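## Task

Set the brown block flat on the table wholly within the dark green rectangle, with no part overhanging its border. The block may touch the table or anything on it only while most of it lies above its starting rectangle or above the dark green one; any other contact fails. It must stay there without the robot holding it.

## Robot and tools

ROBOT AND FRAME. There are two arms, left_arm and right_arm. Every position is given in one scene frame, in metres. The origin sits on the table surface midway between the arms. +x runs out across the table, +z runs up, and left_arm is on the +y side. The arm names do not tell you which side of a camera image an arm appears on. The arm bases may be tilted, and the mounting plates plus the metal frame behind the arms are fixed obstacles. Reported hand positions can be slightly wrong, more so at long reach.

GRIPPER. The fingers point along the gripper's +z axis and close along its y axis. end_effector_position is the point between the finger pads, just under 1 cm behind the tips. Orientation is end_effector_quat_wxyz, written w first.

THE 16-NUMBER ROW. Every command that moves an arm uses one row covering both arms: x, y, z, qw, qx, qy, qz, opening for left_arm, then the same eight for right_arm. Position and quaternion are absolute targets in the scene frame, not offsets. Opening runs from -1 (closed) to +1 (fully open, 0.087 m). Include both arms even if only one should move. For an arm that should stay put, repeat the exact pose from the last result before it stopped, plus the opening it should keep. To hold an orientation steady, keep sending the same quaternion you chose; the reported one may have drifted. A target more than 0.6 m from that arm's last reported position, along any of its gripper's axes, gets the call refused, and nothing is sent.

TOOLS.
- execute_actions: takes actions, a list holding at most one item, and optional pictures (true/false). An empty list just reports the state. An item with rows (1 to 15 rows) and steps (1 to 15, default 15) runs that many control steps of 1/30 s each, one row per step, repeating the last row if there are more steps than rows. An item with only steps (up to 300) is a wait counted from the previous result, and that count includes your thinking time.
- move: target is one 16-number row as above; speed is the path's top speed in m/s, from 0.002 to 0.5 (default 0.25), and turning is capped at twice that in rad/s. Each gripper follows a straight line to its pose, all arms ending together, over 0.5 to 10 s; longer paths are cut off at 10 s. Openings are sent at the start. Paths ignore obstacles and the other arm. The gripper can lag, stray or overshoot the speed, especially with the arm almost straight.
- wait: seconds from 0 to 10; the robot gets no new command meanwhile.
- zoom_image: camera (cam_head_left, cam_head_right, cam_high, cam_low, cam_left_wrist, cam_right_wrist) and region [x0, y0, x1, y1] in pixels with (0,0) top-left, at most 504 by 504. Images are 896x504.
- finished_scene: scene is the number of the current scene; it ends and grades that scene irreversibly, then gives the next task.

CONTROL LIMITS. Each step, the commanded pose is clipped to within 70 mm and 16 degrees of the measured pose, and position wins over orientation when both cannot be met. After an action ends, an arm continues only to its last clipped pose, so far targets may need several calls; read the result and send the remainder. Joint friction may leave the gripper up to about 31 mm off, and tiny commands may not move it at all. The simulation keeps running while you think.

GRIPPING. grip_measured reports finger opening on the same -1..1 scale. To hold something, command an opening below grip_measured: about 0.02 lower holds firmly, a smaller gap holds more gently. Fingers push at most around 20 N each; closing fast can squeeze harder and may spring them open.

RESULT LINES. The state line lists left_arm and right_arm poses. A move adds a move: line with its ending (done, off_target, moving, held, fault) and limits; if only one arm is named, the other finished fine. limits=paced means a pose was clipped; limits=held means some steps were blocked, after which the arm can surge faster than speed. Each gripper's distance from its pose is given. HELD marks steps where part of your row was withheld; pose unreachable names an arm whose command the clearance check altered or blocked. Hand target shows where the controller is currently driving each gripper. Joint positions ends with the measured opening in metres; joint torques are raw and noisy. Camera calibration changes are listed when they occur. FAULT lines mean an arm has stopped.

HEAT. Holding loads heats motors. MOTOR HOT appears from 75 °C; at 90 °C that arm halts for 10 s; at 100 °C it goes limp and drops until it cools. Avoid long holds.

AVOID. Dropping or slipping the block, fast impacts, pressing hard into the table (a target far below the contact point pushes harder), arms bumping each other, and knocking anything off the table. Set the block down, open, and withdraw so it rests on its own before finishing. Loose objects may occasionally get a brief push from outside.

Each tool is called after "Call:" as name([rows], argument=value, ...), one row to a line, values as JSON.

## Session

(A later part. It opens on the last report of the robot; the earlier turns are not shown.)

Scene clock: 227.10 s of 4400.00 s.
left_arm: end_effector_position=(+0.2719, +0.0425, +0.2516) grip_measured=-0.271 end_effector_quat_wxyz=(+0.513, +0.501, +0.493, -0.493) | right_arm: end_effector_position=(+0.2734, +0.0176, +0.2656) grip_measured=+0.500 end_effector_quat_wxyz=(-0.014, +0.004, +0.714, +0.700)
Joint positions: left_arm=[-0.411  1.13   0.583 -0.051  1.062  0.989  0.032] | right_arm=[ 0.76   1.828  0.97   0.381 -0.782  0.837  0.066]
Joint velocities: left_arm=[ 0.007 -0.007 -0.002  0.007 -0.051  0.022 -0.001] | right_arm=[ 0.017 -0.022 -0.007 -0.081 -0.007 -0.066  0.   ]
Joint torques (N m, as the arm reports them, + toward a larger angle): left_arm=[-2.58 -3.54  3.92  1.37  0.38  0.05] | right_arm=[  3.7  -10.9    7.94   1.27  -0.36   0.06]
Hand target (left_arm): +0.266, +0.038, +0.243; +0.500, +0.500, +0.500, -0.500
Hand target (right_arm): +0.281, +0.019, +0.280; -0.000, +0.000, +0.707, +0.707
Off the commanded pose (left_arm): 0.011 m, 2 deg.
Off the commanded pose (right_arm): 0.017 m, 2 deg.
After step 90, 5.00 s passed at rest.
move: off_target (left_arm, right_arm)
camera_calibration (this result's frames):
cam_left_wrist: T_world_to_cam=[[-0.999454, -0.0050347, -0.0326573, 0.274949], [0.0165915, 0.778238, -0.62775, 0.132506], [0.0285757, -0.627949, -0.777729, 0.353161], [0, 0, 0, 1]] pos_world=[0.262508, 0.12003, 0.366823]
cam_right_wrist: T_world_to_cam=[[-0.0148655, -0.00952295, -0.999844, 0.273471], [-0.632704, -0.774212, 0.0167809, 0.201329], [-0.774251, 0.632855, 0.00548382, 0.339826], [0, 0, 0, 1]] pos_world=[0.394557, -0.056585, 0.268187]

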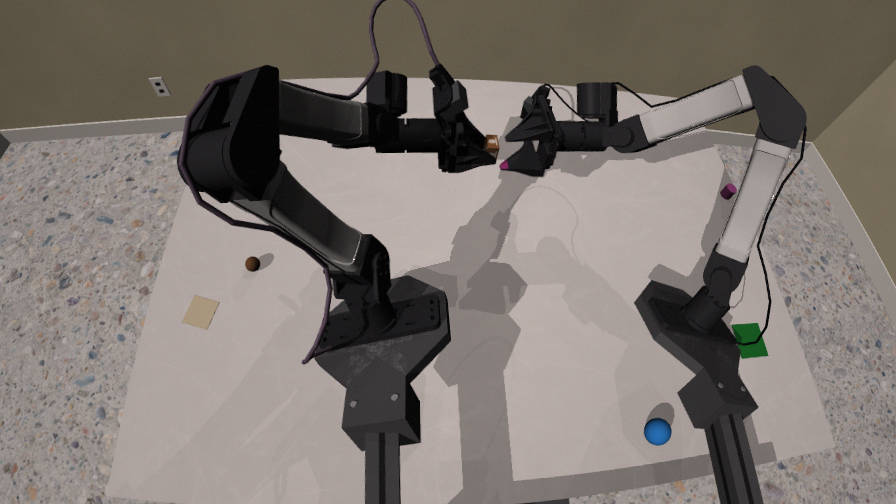

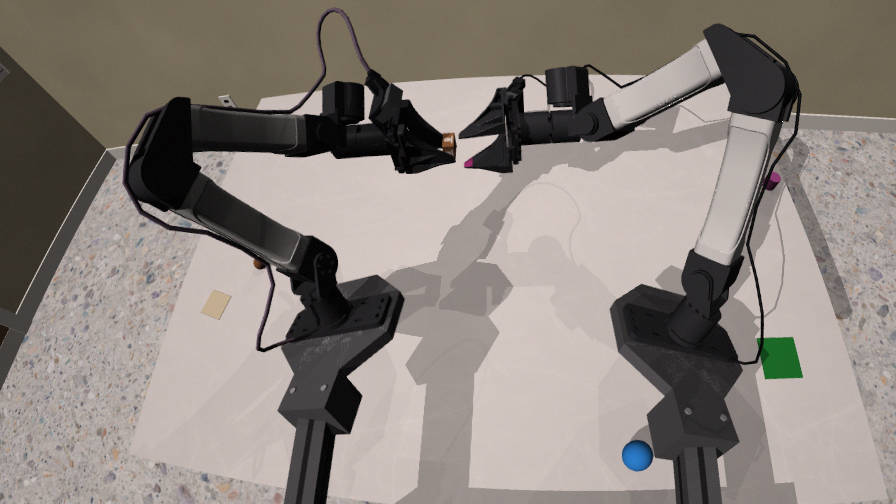

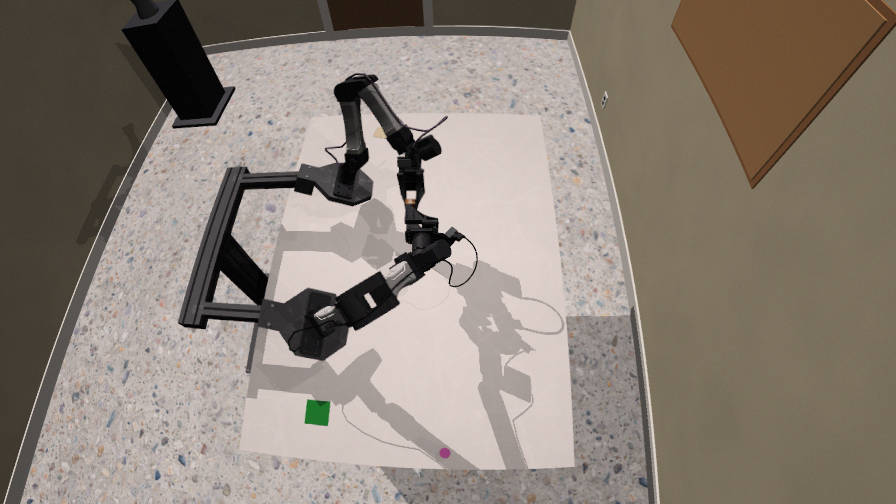

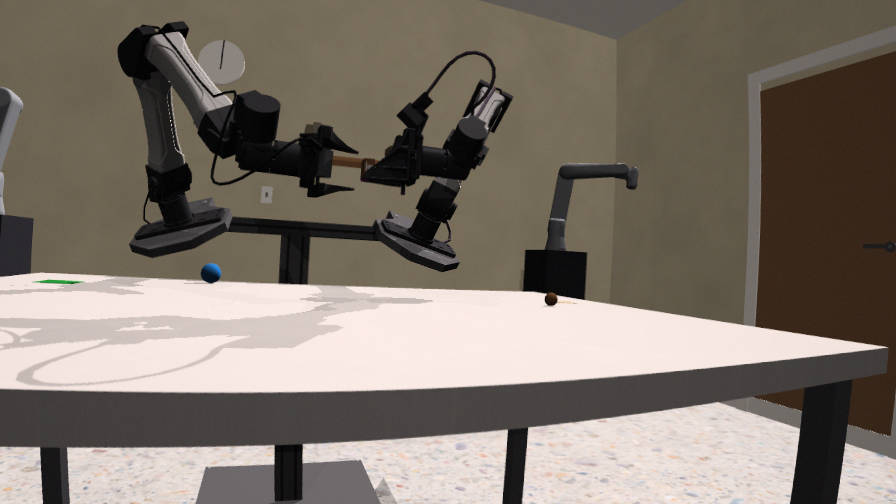

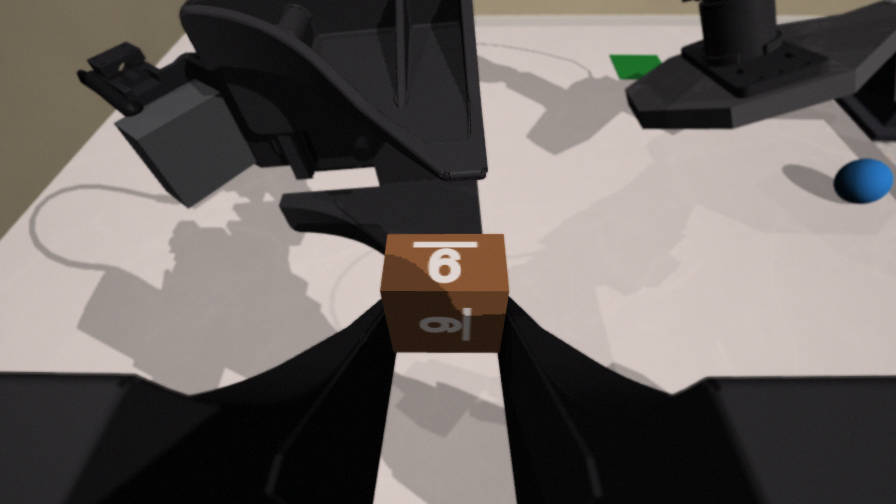

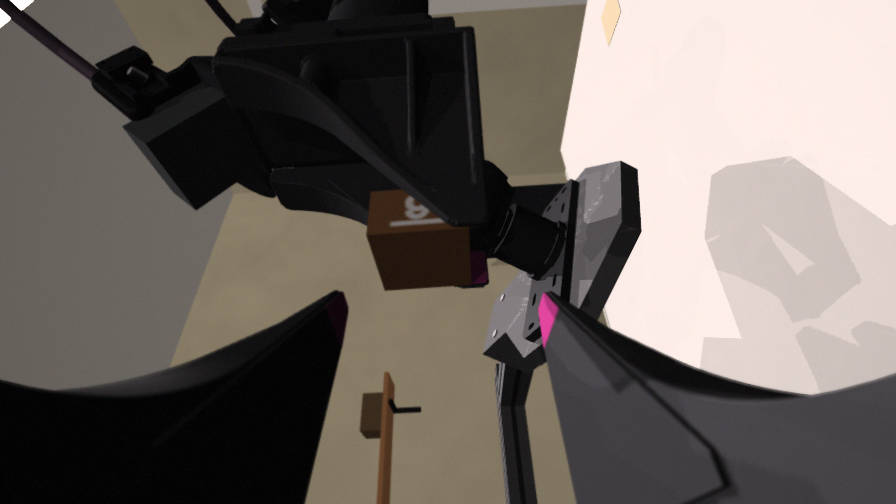

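Call:
move(target=[0.259,0.028,0.233,0.5,0.5,0.5,-0.5,-0.30, 0.282,0.02,0.280,0,0,0.707,0.707,0.5], speed=0.04)

Scene clock: 235.57 s of 4400.00 s.
left_arm: end_effector_position=(+0.2649, +0.0321, +0.2410) grip_measured=-0.271 end_effector_quat_wxyz=(+0.512, +0.501, +0.493, -0.494) | right_arm: end_effector_position=(+0.2734, +0.0176, +0.2656) grip_measured=+0.500 end_effector_quat_wxyz=(-0.014, +0.004, +0.714, +0.700)
Joint positions: left_arm=[-0.442  1.16   0.528  0.063  1.037  0.953  0.032] | right_arm=[ 0.76   1.828  0.97   0.381 -0.782  0.837  0.066]
Joint velocities: left_arm=[ 0.012 -0.007  0.002  0.022  0.066  0.066 -0.001] | right_arm=[ 0.007 -0.012  0.002 -0.051 -0.037 -0.081 -0.001]
Joint torques (N m, as the arm reports them, + toward a larger angle): left_arm=[-2.63 -3.53  3.83  1.43  0.4   0.03] | right_arm=[  3.7  -10.9    7.93   1.27  -0.36   0.06]
Hand target (left_arm): +0.259, +0.028, +0.233; +0.500, +0.500, +0.500, -0.500
Hand target (right_arm): +0.282, +0.019, +0.281; -0.000, +0.000, +0.707, +0.707
Off the commanded pose (left_arm): 0.011 m, 2 deg.
Off the commanded pose (right_arm): 0.017 m, 2 deg.
After step 90, 4.33 s passed at rest.
move: off_target (left_arm, right_arm)
camera_calibration (this result's frames):
cam_left_wrist: T_world_to_cam=[[-0.999505, -0.00433919, -0.0311438, 0.26722], [0.0162022, 0.777766, -0.628345, 0.134327], [0.0269491, -0.628539, -0.777311, 0.33889], [0, 0, 0, 1]] pos_world=[0.255778, 0.10969, 0.356148]
cam_right_wrist: T_world_to_cam=[[-0.0148655, -0.00952295, -0.999844, 0.273471], [-0.632704, -0.774212, 0.0167809, 0.201329], [-0.774251, 0.632855, 0.00548382, 0.339826], [0, 0, 0, 1]] pos_world=[0.394557, -0.056585, 0.268187]

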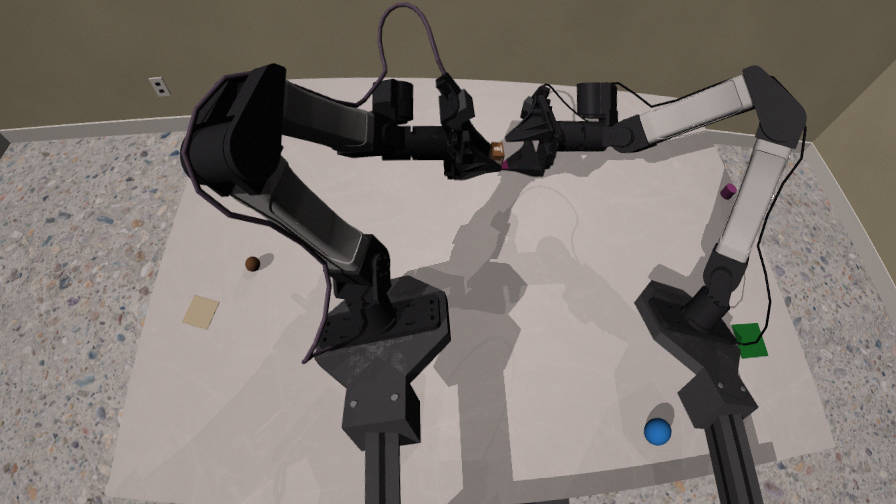

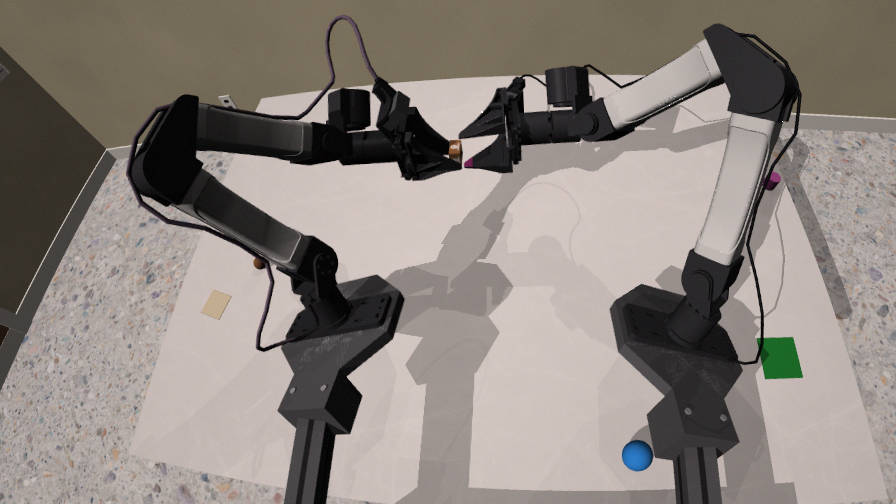

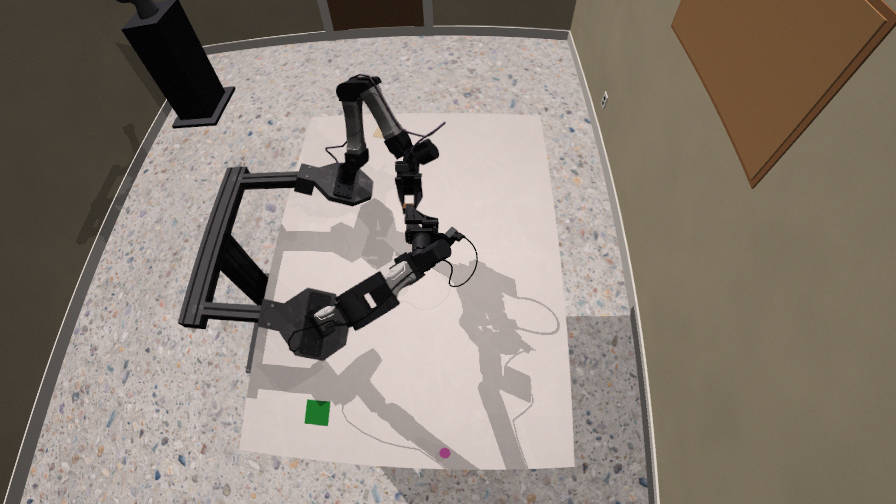

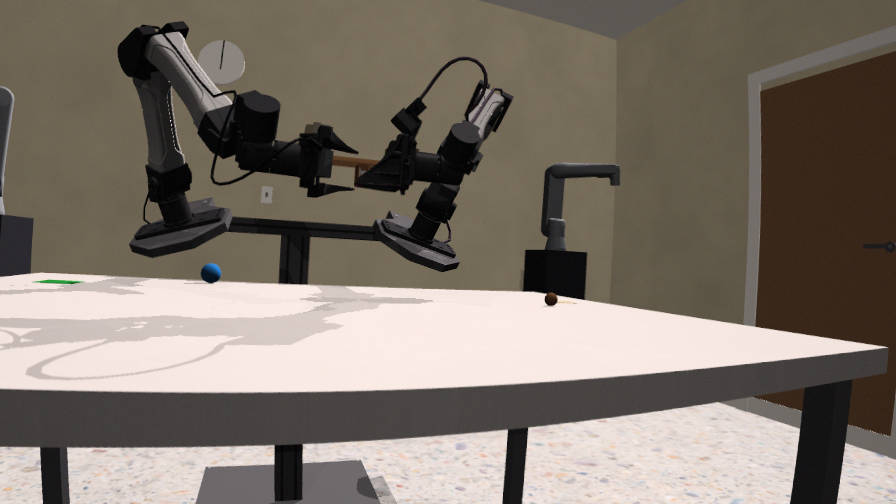

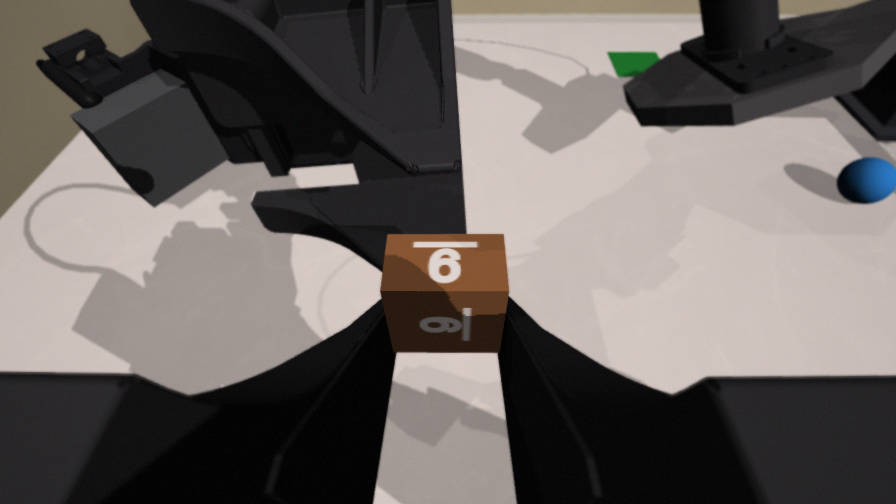

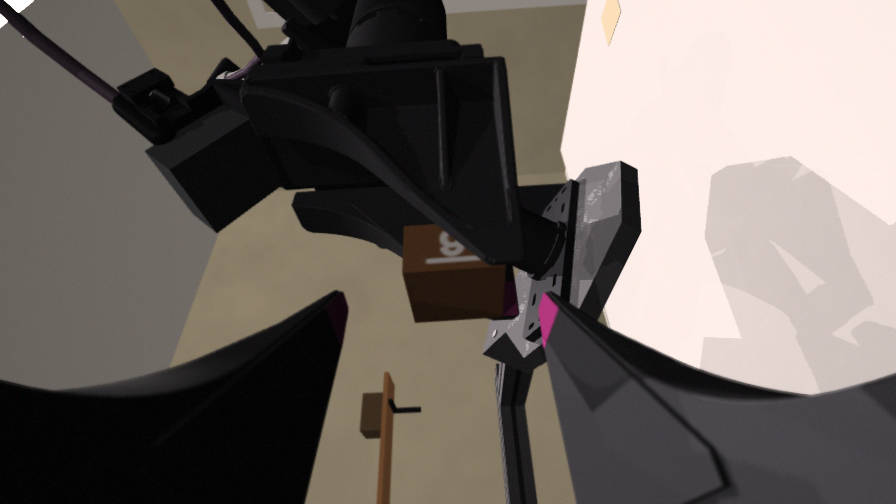

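Call:
move(target=[0.259,0.017,0.233,0.5,0.5,0.5,-0.5,-0.30, 0.282,0.02,0.280,0,0,0.707,0.707,0.5], speed=0.03)

Scene clock: 259.73 s of 4400.00 s.
left_arm: end_effector_position=(+0.2673, +0.0214, +0.2431) grip_measured=-0.271 end_effector_quat_wxyz=(+0.515, +0.501, +0.492, -0.492) | right_arm: end_effector_position=(+0.2734, +0.0176, +0.2656) grip_measured=+0.500 end_effector_quat_wxyz=(-0.014, +0.004, +0.714, +0.700)
Joint positions: left_arm=[-0.485  1.189  0.528  0.135  1.001  0.91   0.032] | right_arm=[ 0.76   1.828  0.97   0.381 -0.782  0.837  0.066]
Joint velocities: left_arm=[-0.002  0.022  0.002  0.022  0.037  0.007 -0.001] | right_arm=[-0.007  0.002  0.007  0.022 -0.051  0.066  0.   ]
Joint torques (N m, as the arm reports them, + toward a larger angle): left_arm=[-2.78 -3.55  3.33  1.49  0.36  0.06] | right_arm=[  3.7  -10.9    7.94   1.27  -0.36   0.06]
Hand target (left_arm): +0.259, +0.017, +0.233; +0.500, +0.500, +0.500, -0.500
Hand target (right_arm): +0.282, +0.019, +0.281; -0.000, +0.000, +0.707, +0.707
Off the commanded pose (left_arm): 0.014 m, 2 deg.
Off the commanded pose (right_arm): 0.017 m, 2 deg.
After step 90, 20.17 s passed at rest.
move: off_target (left_arm, right_arm)
camera_calibration (this result's frames):
cam_left_wrist: T_world_to_cam=[[-0.999313, -0.00679395, -0.0364278, 0.270887], [0.0177103, 0.77594, -0.630558, 0.144176], [0.0325498, -0.63077, -0.775287, 0.331821], [0, 0, 0, 1]] pos_world=[0.257347, 0.0992706, 0.358036]
cam_right_wrist: T_world_to_cam=[[-0.0148655, -0.00952295, -0.999844, 0.273471], [-0.632704, -0.774212, 0.0167809, 0.201329], [-0.774251, 0.632855, 0.00548382, 0.339826], [0, 0, 0, 1]] pos_world=[0.394557, -0.056585, 0.268187]

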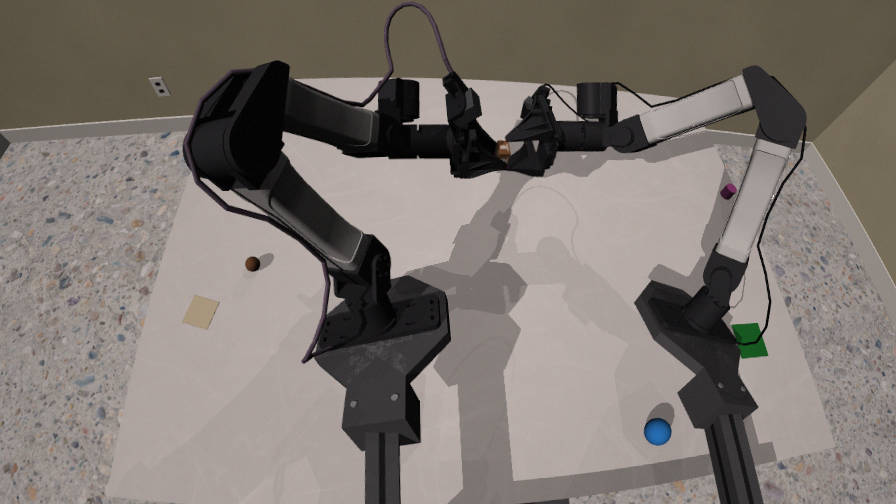

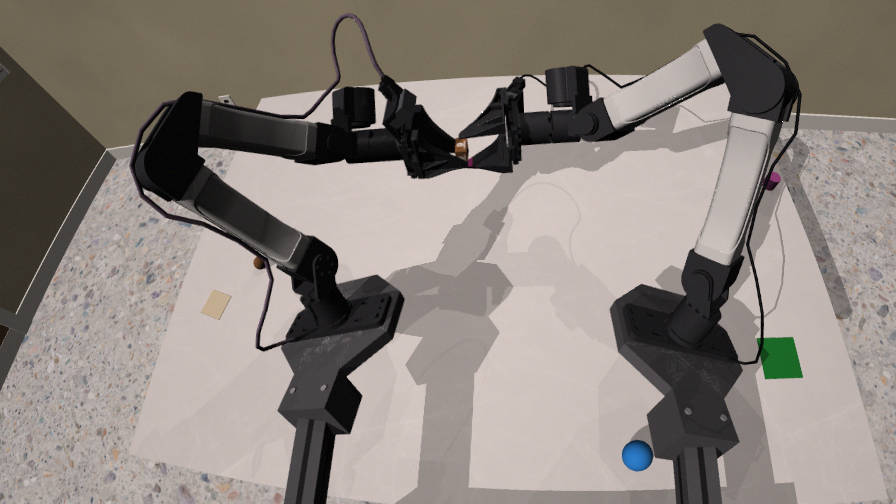

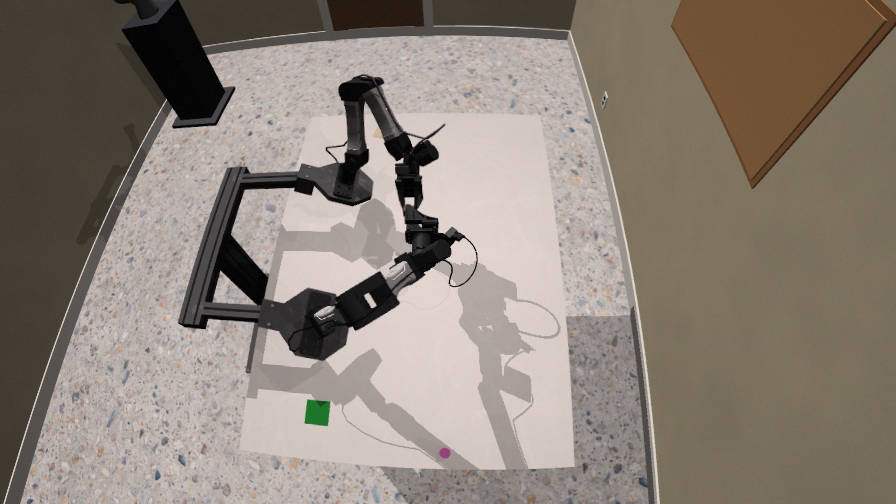

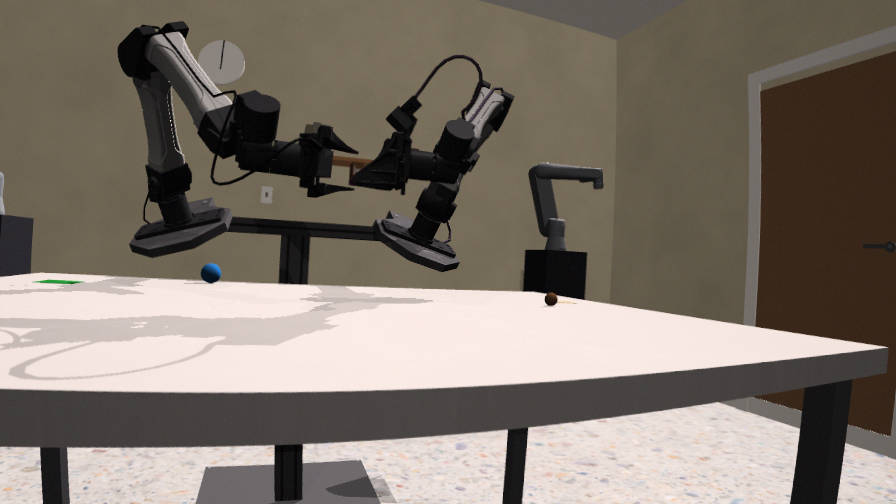

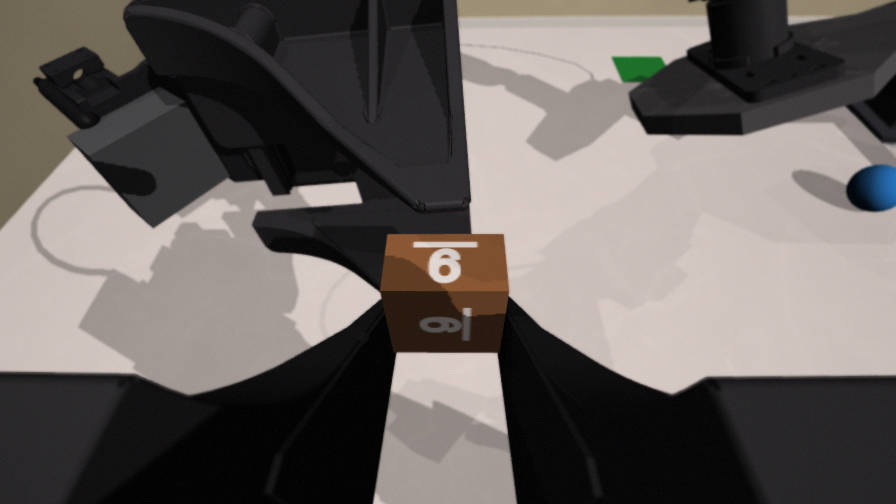

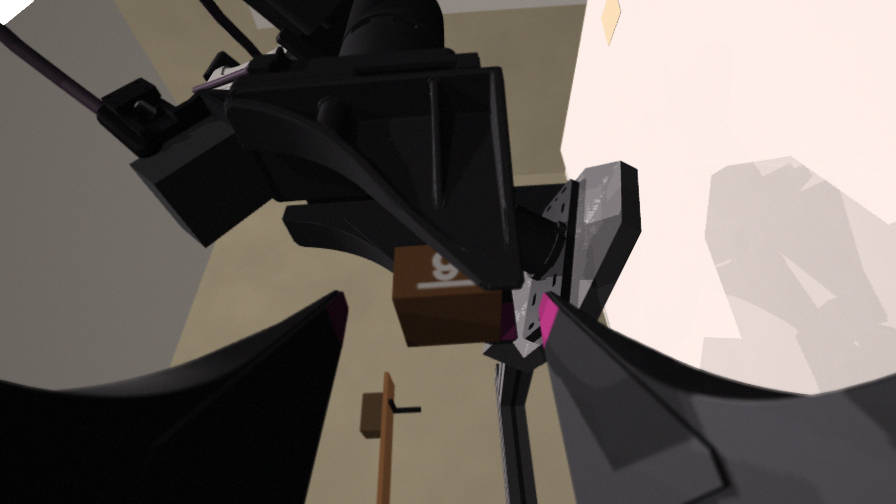

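Call:
zoom_image(camera="cam_head_left", region=[440,100,580,200])

Call:
zoom_image(camera="cam_head_right", region=[400,100,540,200])

Region (440, 100, 580, 200) of cam_head_left's 896x504 image, scaled by 3.600, with more detail than that image has; it fills the top 360 rows of this view, and the rest is white.

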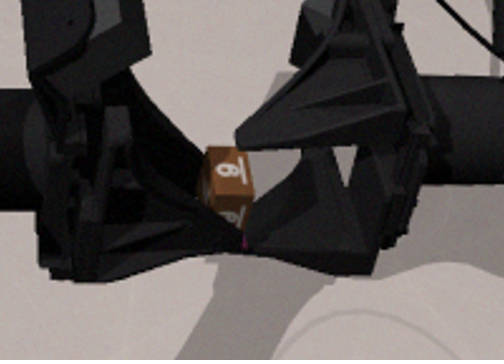

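Region (400, 100, 540, 200) of cam_head_right's 896x504 image, scaled by 3.600, with more detail than that image has; it fills the top 360 rows of this view, and the rest is white.

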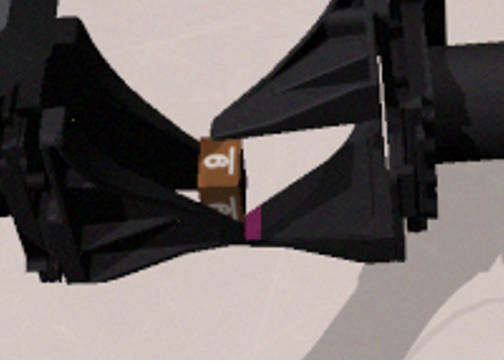

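Call:
execute_actions([
  {"rows":[[0.259,0.017,0.233,0.5,0.5,0.5,-0.5,-0.30,0.282,0.02,0.280,0,0,0.707,0.707,0.4],[0.259,0.017,0.233,0.5,0.5,0.5,-0.5,-0.30,0.282,0.02,0.280,0,0,0.707,0.707,0.3],[0.259,0.017,0.233,0.5,0.5,0.5,-0.5,-0.30,0.282,0.02,0.280,0,0,0.707,0.707,0.2],[0.259,0.017,0.233,0.5,0.5,0.5,-0.5,-0.30,0.282,0.02,0.280,0,0,0.707,0.707,0.12],[0.259,0.017,0.233,0.5,0.5,0.5,-0.5,-0.30,0.282,0.02,0.280,0,0,0.707,0.707,0.05],[0.259,0.017,0.233,0.5,0.5,0.5,-0.5,-0.30,0.282,0.02,0.280,0,0,0.707,0.707,0.0],[0.259,0.017,0.233,0.5,0.5,0.5,-0.5,-0.30,0.282,0.02,0.280,0,0,0.707,0.707,-0.04],[0.259,0.017,0.233,0.5,0.5,0.5,-0.5,-0.30,0.282,0.02,0.280,0,0,0.707,0.707,-0.08],[0.259,0.017,0.233,0.5,0.5,0.5,-0.5,-0.30,0.282,0.02,0.280,0,0,0.707,0.707,-0.12],[0.259,0.017,0.233,0.5,0.5,0.5,-0.5,-0.30,0.282,0.02,0.280,0,0,0.707,0.707,-0.15],[0.259,0.017,0.233,0.5,0.5,0.5,-0.5,-0.30,0.282,0.02,0.280,0,0,0.707,0.707,-0.18],[0.259,0.017,0.233,0.5,0.5,0.5,-0.5,-0.30,0.282,0.02,0.280,0,0,0.707,0.707,-0.20]],"steps":15},
], pictures=false)

Call:
execute_actions([
  {"rows":[[0.259,0.017,0.233,0.5,0.5,0.5,-0.5,-0.30,0.282,0.02,0.280,0,0,0.707,0.707,-0.22],[0.259,0.017,0.233,0.5,0.5,0.5,-0.5,-0.30,0.282,0.02,0.280,0,0,0.707,0.707,-0.22],[0.259,0.017,0.233,0.5,0.5,0.5,-0.5,-0.30,0.282,0.02,0.280,0,0,0.707,0.707,-0.24],[0.259,0.017,0.233,0.5,0.5,0.5,-0.5,-0.30,0.282,0.02,0.280,0,0,0.707,0.707,-0.24],[0.259,0.017,0.233,0.5,0.5,0.5,-0.5,-0.30,0.282,0.02,0.280,0,0,0.707,0.707,-0.26],[0.259,0.017,0.233,0.5,0.5,0.5,-0.5,-0.30,0.282,0.02,0.280,0,0,0.707,0.707,-0.26],[0.259,0.017,0.233,0.5,0.5,0.5,-0.5,-0.30,0.282,0.02,0.280,0,0,0.707,0.707,-0.28],[0.259,0.017,0.233,0.5,0.5,0.5,-0.5,-0.30,0.282,0.02,0.280,0,0,0.707,0.707,-0.28],[0.259,0.017,0.233,0.5,0.5,0.5,-0.5,-0.30,0.282,0.02,0.280,0,0,0.707,0.707,-0.30]],"steps":15},
])

Scene clock: 334.30 s of 4400.00 s.
left_arm: end_effector_position=(+0.2680, +0.0214, +0.2434) grip_measured=-0.271 end_effector_quat_wxyz=(+0.516, +0.500, +0.492, -0.491) | right_arm: end_effector_position=(+0.2736, +0.0176, +0.2647) grip_measured=-0.199 end_effector_quat_wxyz=(-0.014, +0.005, +0.715, +0.699)
Joint positions: left_arm=[-0.485  1.189  0.528  0.14   1.     0.908  0.032] | right_arm=[ 0.76   1.828  0.97   0.378 -0.777  0.837  0.035]
Joint velocities: left_arm=[ 0.012  0.002 -0.007  0.007 -0.081 -0.051  0.001] | right_arm=[-0.012 -0.012  0.007  0.037  0.007 -0.037 -0.   ]
Joint torques (N m, as the arm reports them, + toward a larger angle): left_arm=[-2.74 -3.63  3.35  1.48  0.36  0.05] | right_arm=[  3.66 -10.91   7.93   1.3   -0.41   0.07]
Hand target (left_arm): +0.259, +0.017, +0.233; +0.500, +0.500, +0.500, -0.500
Hand target (right_arm): +0.282, +0.019, +0.281; -0.000, +0.000, +0.707, +0.708
Off the commanded pose (left_arm): 0.014 m, 2 deg.
Off the commanded pose (right_arm): 0.018 m, 2 deg.
Steps of this call (steps 1 to 90: nothing new was sent; then 71.07 s passed at rest; steps 91 to 105: all 15 steps of this action). Readings (end_effector_position):
91: left_arm (+0.2677, +0.0214, +0.2432) | right_arm (+0.2734, +0.0176, +0.2656)
92: left_arm (+0.2677, +0.0214, +0.2432) | right_arm (+0.2734, +0.0176, +0.2656)
94: left_arm (+0.2677, +0.0214, +0.2432) | right_arm (+0.2734, +0.0176, +0.2656)
98: left_arm (+0.2677, +0.0214, +0.2432) | right_arm (+0.2734, +0.0176, +0.2656)
105: the state above

Scene clock: 334.80 s of 4400.00 s.
left_arm: end_effector_position=(+0.2679, +0.0214, +0.2435) grip_measured=-0.271 end_effector_quat_wxyz=(+0.515, +0.499, +0.493, -0.493) | right_arm: end_effector_position=(+0.2736, +0.0177, +0.2640) grip_measured=-0.269 end_effector_quat_wxyz=(-0.014, +0.006, +0.717, +0.697)
Joint positions: left_arm=[-0.485  1.189  0.528  0.14   1.     0.902  0.032] | right_arm=[ 0.76   1.828  0.97   0.375 -0.774  0.837  0.032]
Joint velocities: left_arm=[ 0.007  0.002 -0.022  0.022 -0.066 -0.007 -0.001] | right_arm=[-0.022  0.007  0.017  0.022  0.007 -0.007  0.   ]
Joint torques (N m, as the arm reports them, + toward a larger angle): left_arm=[-2.73 -3.65  3.33  1.47  0.37  0.1 ] | right_arm=[  3.71 -10.92   7.93   1.31  -0.42   0.06]
Hand target (left_arm): +0.259, +0.017, +0.233; +0.500, +0.500, +0.500, -0.500
Hand target (right_arm): +0.281, +0.019, +0.280; -0.000, +0.000, +0.707, +0.707
Off the commanded pose (left_arm): 0.014 m, 2 deg.
Off the commanded pose (right_arm): 0.018 m, 2 deg.
Steps of this call (steps 1 to 15: all 15 steps of this action). Readings (end_effector_position):
1: left_arm (+0.2680, +0.0214, +0.2434) | right_arm (+0.2736, +0.0177, +0.2646)
2: left_arm (+0.2681, +0.0214, +0.2435) | right_arm (+0.2736, +0.0177, +0.2645)
4: left_arm (+0.2681, +0.0214, +0.2435) | right_arm (+0.2737, +0.0177, +0.2641)
8: left_arm (+0.2680, +0.0214, +0.2435) | right_arm (+0.2736, +0.0177, +0.2640)
15: the state above
camera_calibration (this result's frames):
cam_left_wrist: T_world_to_cam=[[-0.999412, -0.00955784, -0.032939, 0.270764], [0.0133908, 0.775425, -0.631298, 0.145764], [0.0315755, -0.631368, -0.77484, 0.332248], [0, 0, 0, 1]] pos_world=[0.258162, 0.0993292, 0.358378]
cam_right_wrist: T_world_to_cam=[[-0.0184741, -0.0177919, -0.999671, 0.272979], [-0.635155, -0.771964, 0.025477, 0.199958], [-0.772164, 0.635417, 0.00296069, 0.340039], [0, 0, 0, 1]] pos_world=[0.394613, -0.0568491, 0.266788]

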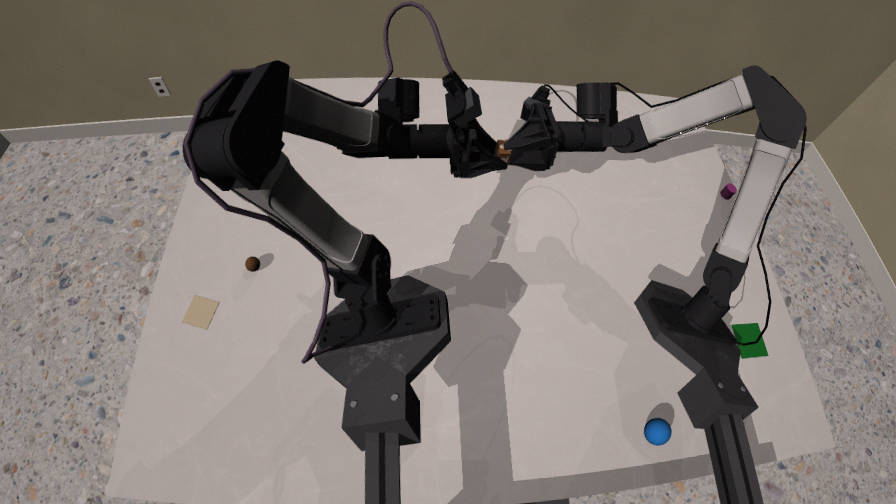

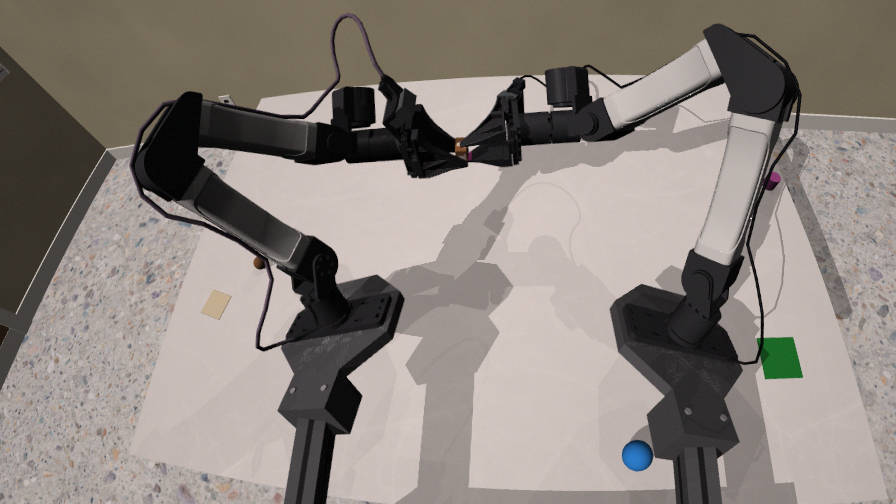

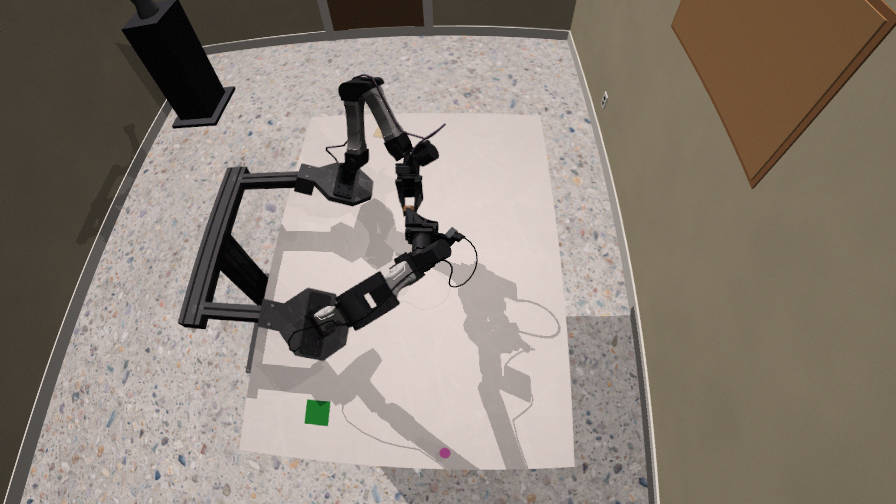

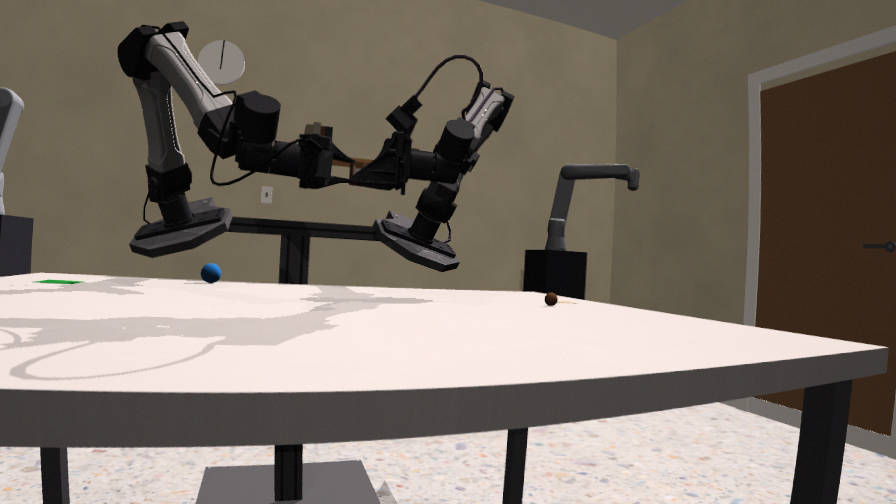

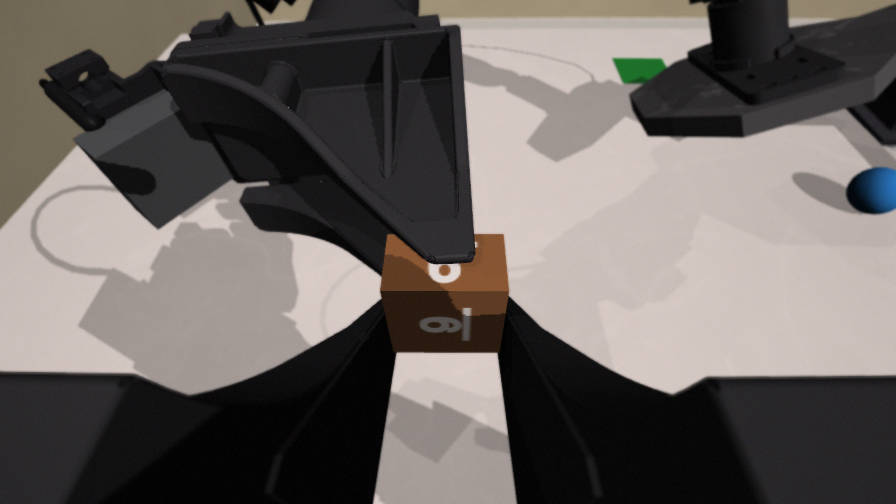

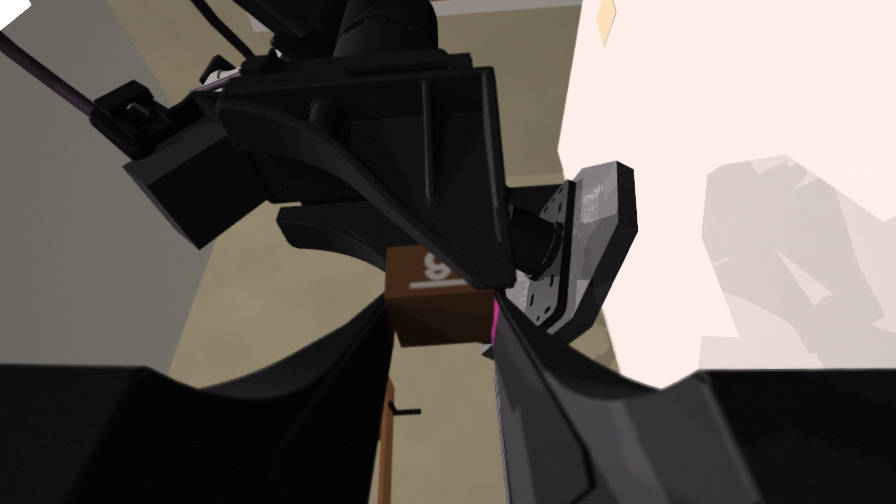

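Call:
execute_actions(actions=[])

Scene clock: 356.97 s of 4400.00 s.
left_arm: end_effector_position=(+0.2679, +0.0214, +0.2435) grip_measured=-0.271 end_effector_quat_wxyz=(+0.515, +0.499, +0.493, -0.493) | right_arm: end_effector_position=(+0.2736, +0.0177, +0.2640) grip_measured=-0.269 end_effector_quat_wxyz=(-0.014, +0.006, +0.717, +0.697)
Joint positions: left_arm=[-0.485  1.189  0.528  0.14   1.     0.902  0.032] | right_arm=[ 0.76   1.828  0.97   0.375 -0.774  0.837  0.032]
Joint velocities: left_arm=[ 0.002 -0.012 -0.007  0.037 -0.007  0.022 -0.   ] | right_arm=[-0.002 -0.017 -0.002 -0.037 -0.022 -0.007 -0.   ]
Joint torques (N m, as the arm reports them, + toward a larger angle): left_arm=[-2.73 -3.65  3.32  1.47  0.36  0.1 ] | right_arm=[  3.71 -10.91   7.93   1.32  -0.42   0.06]
Hand target (left_arm): +0.259, +0.017, +0.233; +0.500, +0.500, +0.500, -0.500
Hand target (right_arm): +0.281, +0.019, +0.280; -0.000, +0.000, +0.707, +0.707
Off the commanded pose (left_arm): 0.014 m, 2 deg.
Off the commanded pose (right_arm): 0.018 m, 2 deg.
Steps of this call (steps 1 to 90: nothing new was sent; then 19.17 s passed at rest). Readings (end_effector_position):
1: left_arm (+0.2679, +0.0214, +0.2435) | right_arm (+0.2736, +0.0177, +0.2640)
2: left_arm (+0.2679, +0.0214, +0.2435) | right_arm (+0.2736, +0.0177, +0.2640)
4: left_arm (+0.2679, +0.0214, +0.2435) | right_arm (+0.2736, +0.0177, +0.2640)
8: left_arm (+0.2679, +0.0214, +0.2435) | right_arm (+0.2736, +0.0177, +0.2640)
90: the state above
camera_calibration (this result's frames):
cam_left_wrist: T_world_to_cam=[[-0.999412, -0.00955784, -0.032939, 0.270764], [0.0133908, 0.775425, -0.631298, 0.145764], [0.0315755, -0.631368, -0.77484, 0.332248], [0, 0, 0, 1]] pos_world=[0.258162, 0.0993292, 0.358378]
cam_right_wrist: T_world_to_cam=[[-0.0184741, -0.0177919, -0.999671, 0.272979], [-0.635155, -0.771964, 0.025477, 0.199958], [-0.772164, 0.635417, 0.00296069, 0.340039], [0, 0, 0, 1]] pos_world=[0.394613, -0.0568491, 0.266788]

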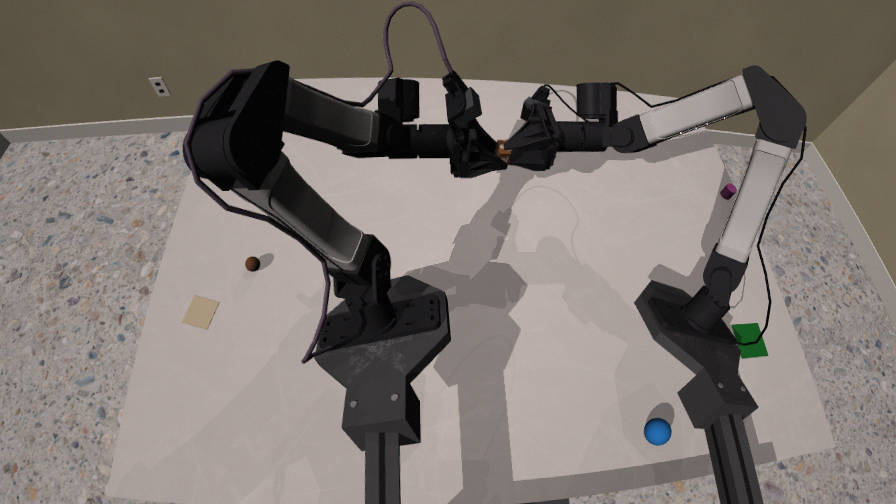

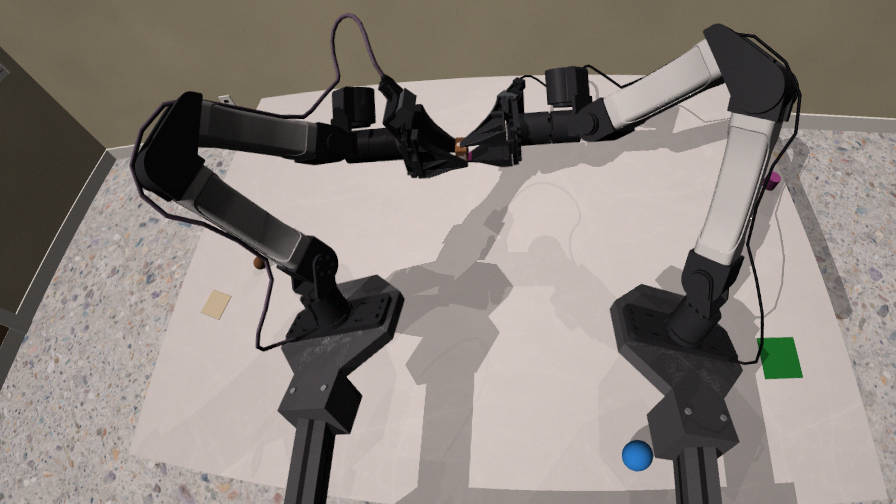

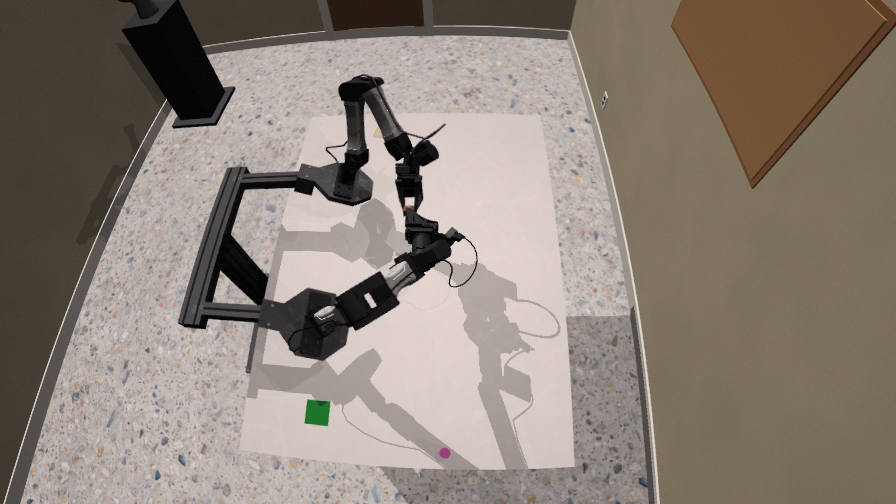

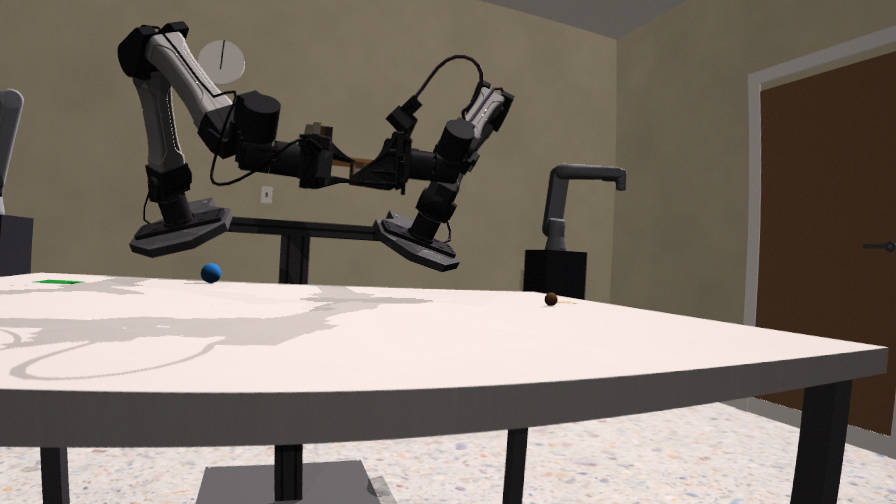

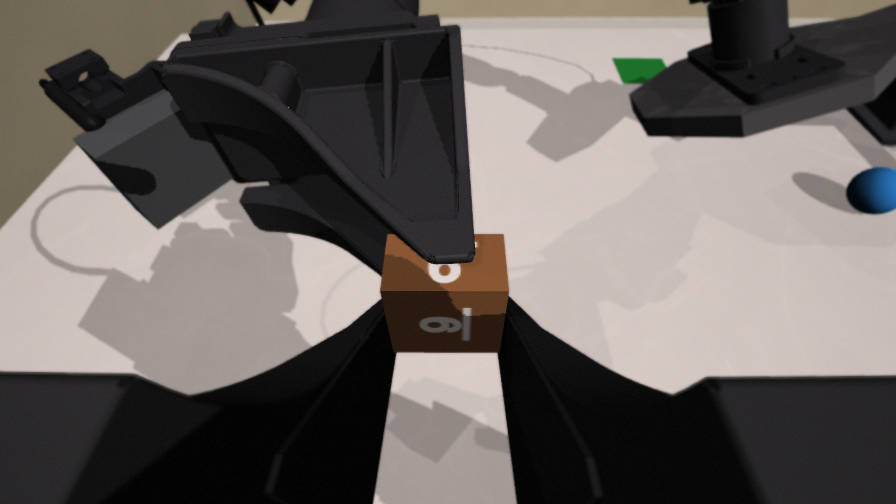

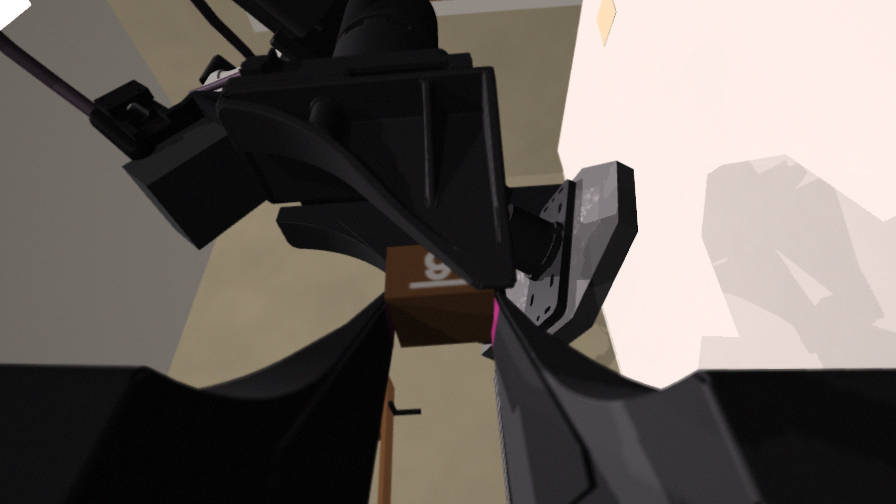

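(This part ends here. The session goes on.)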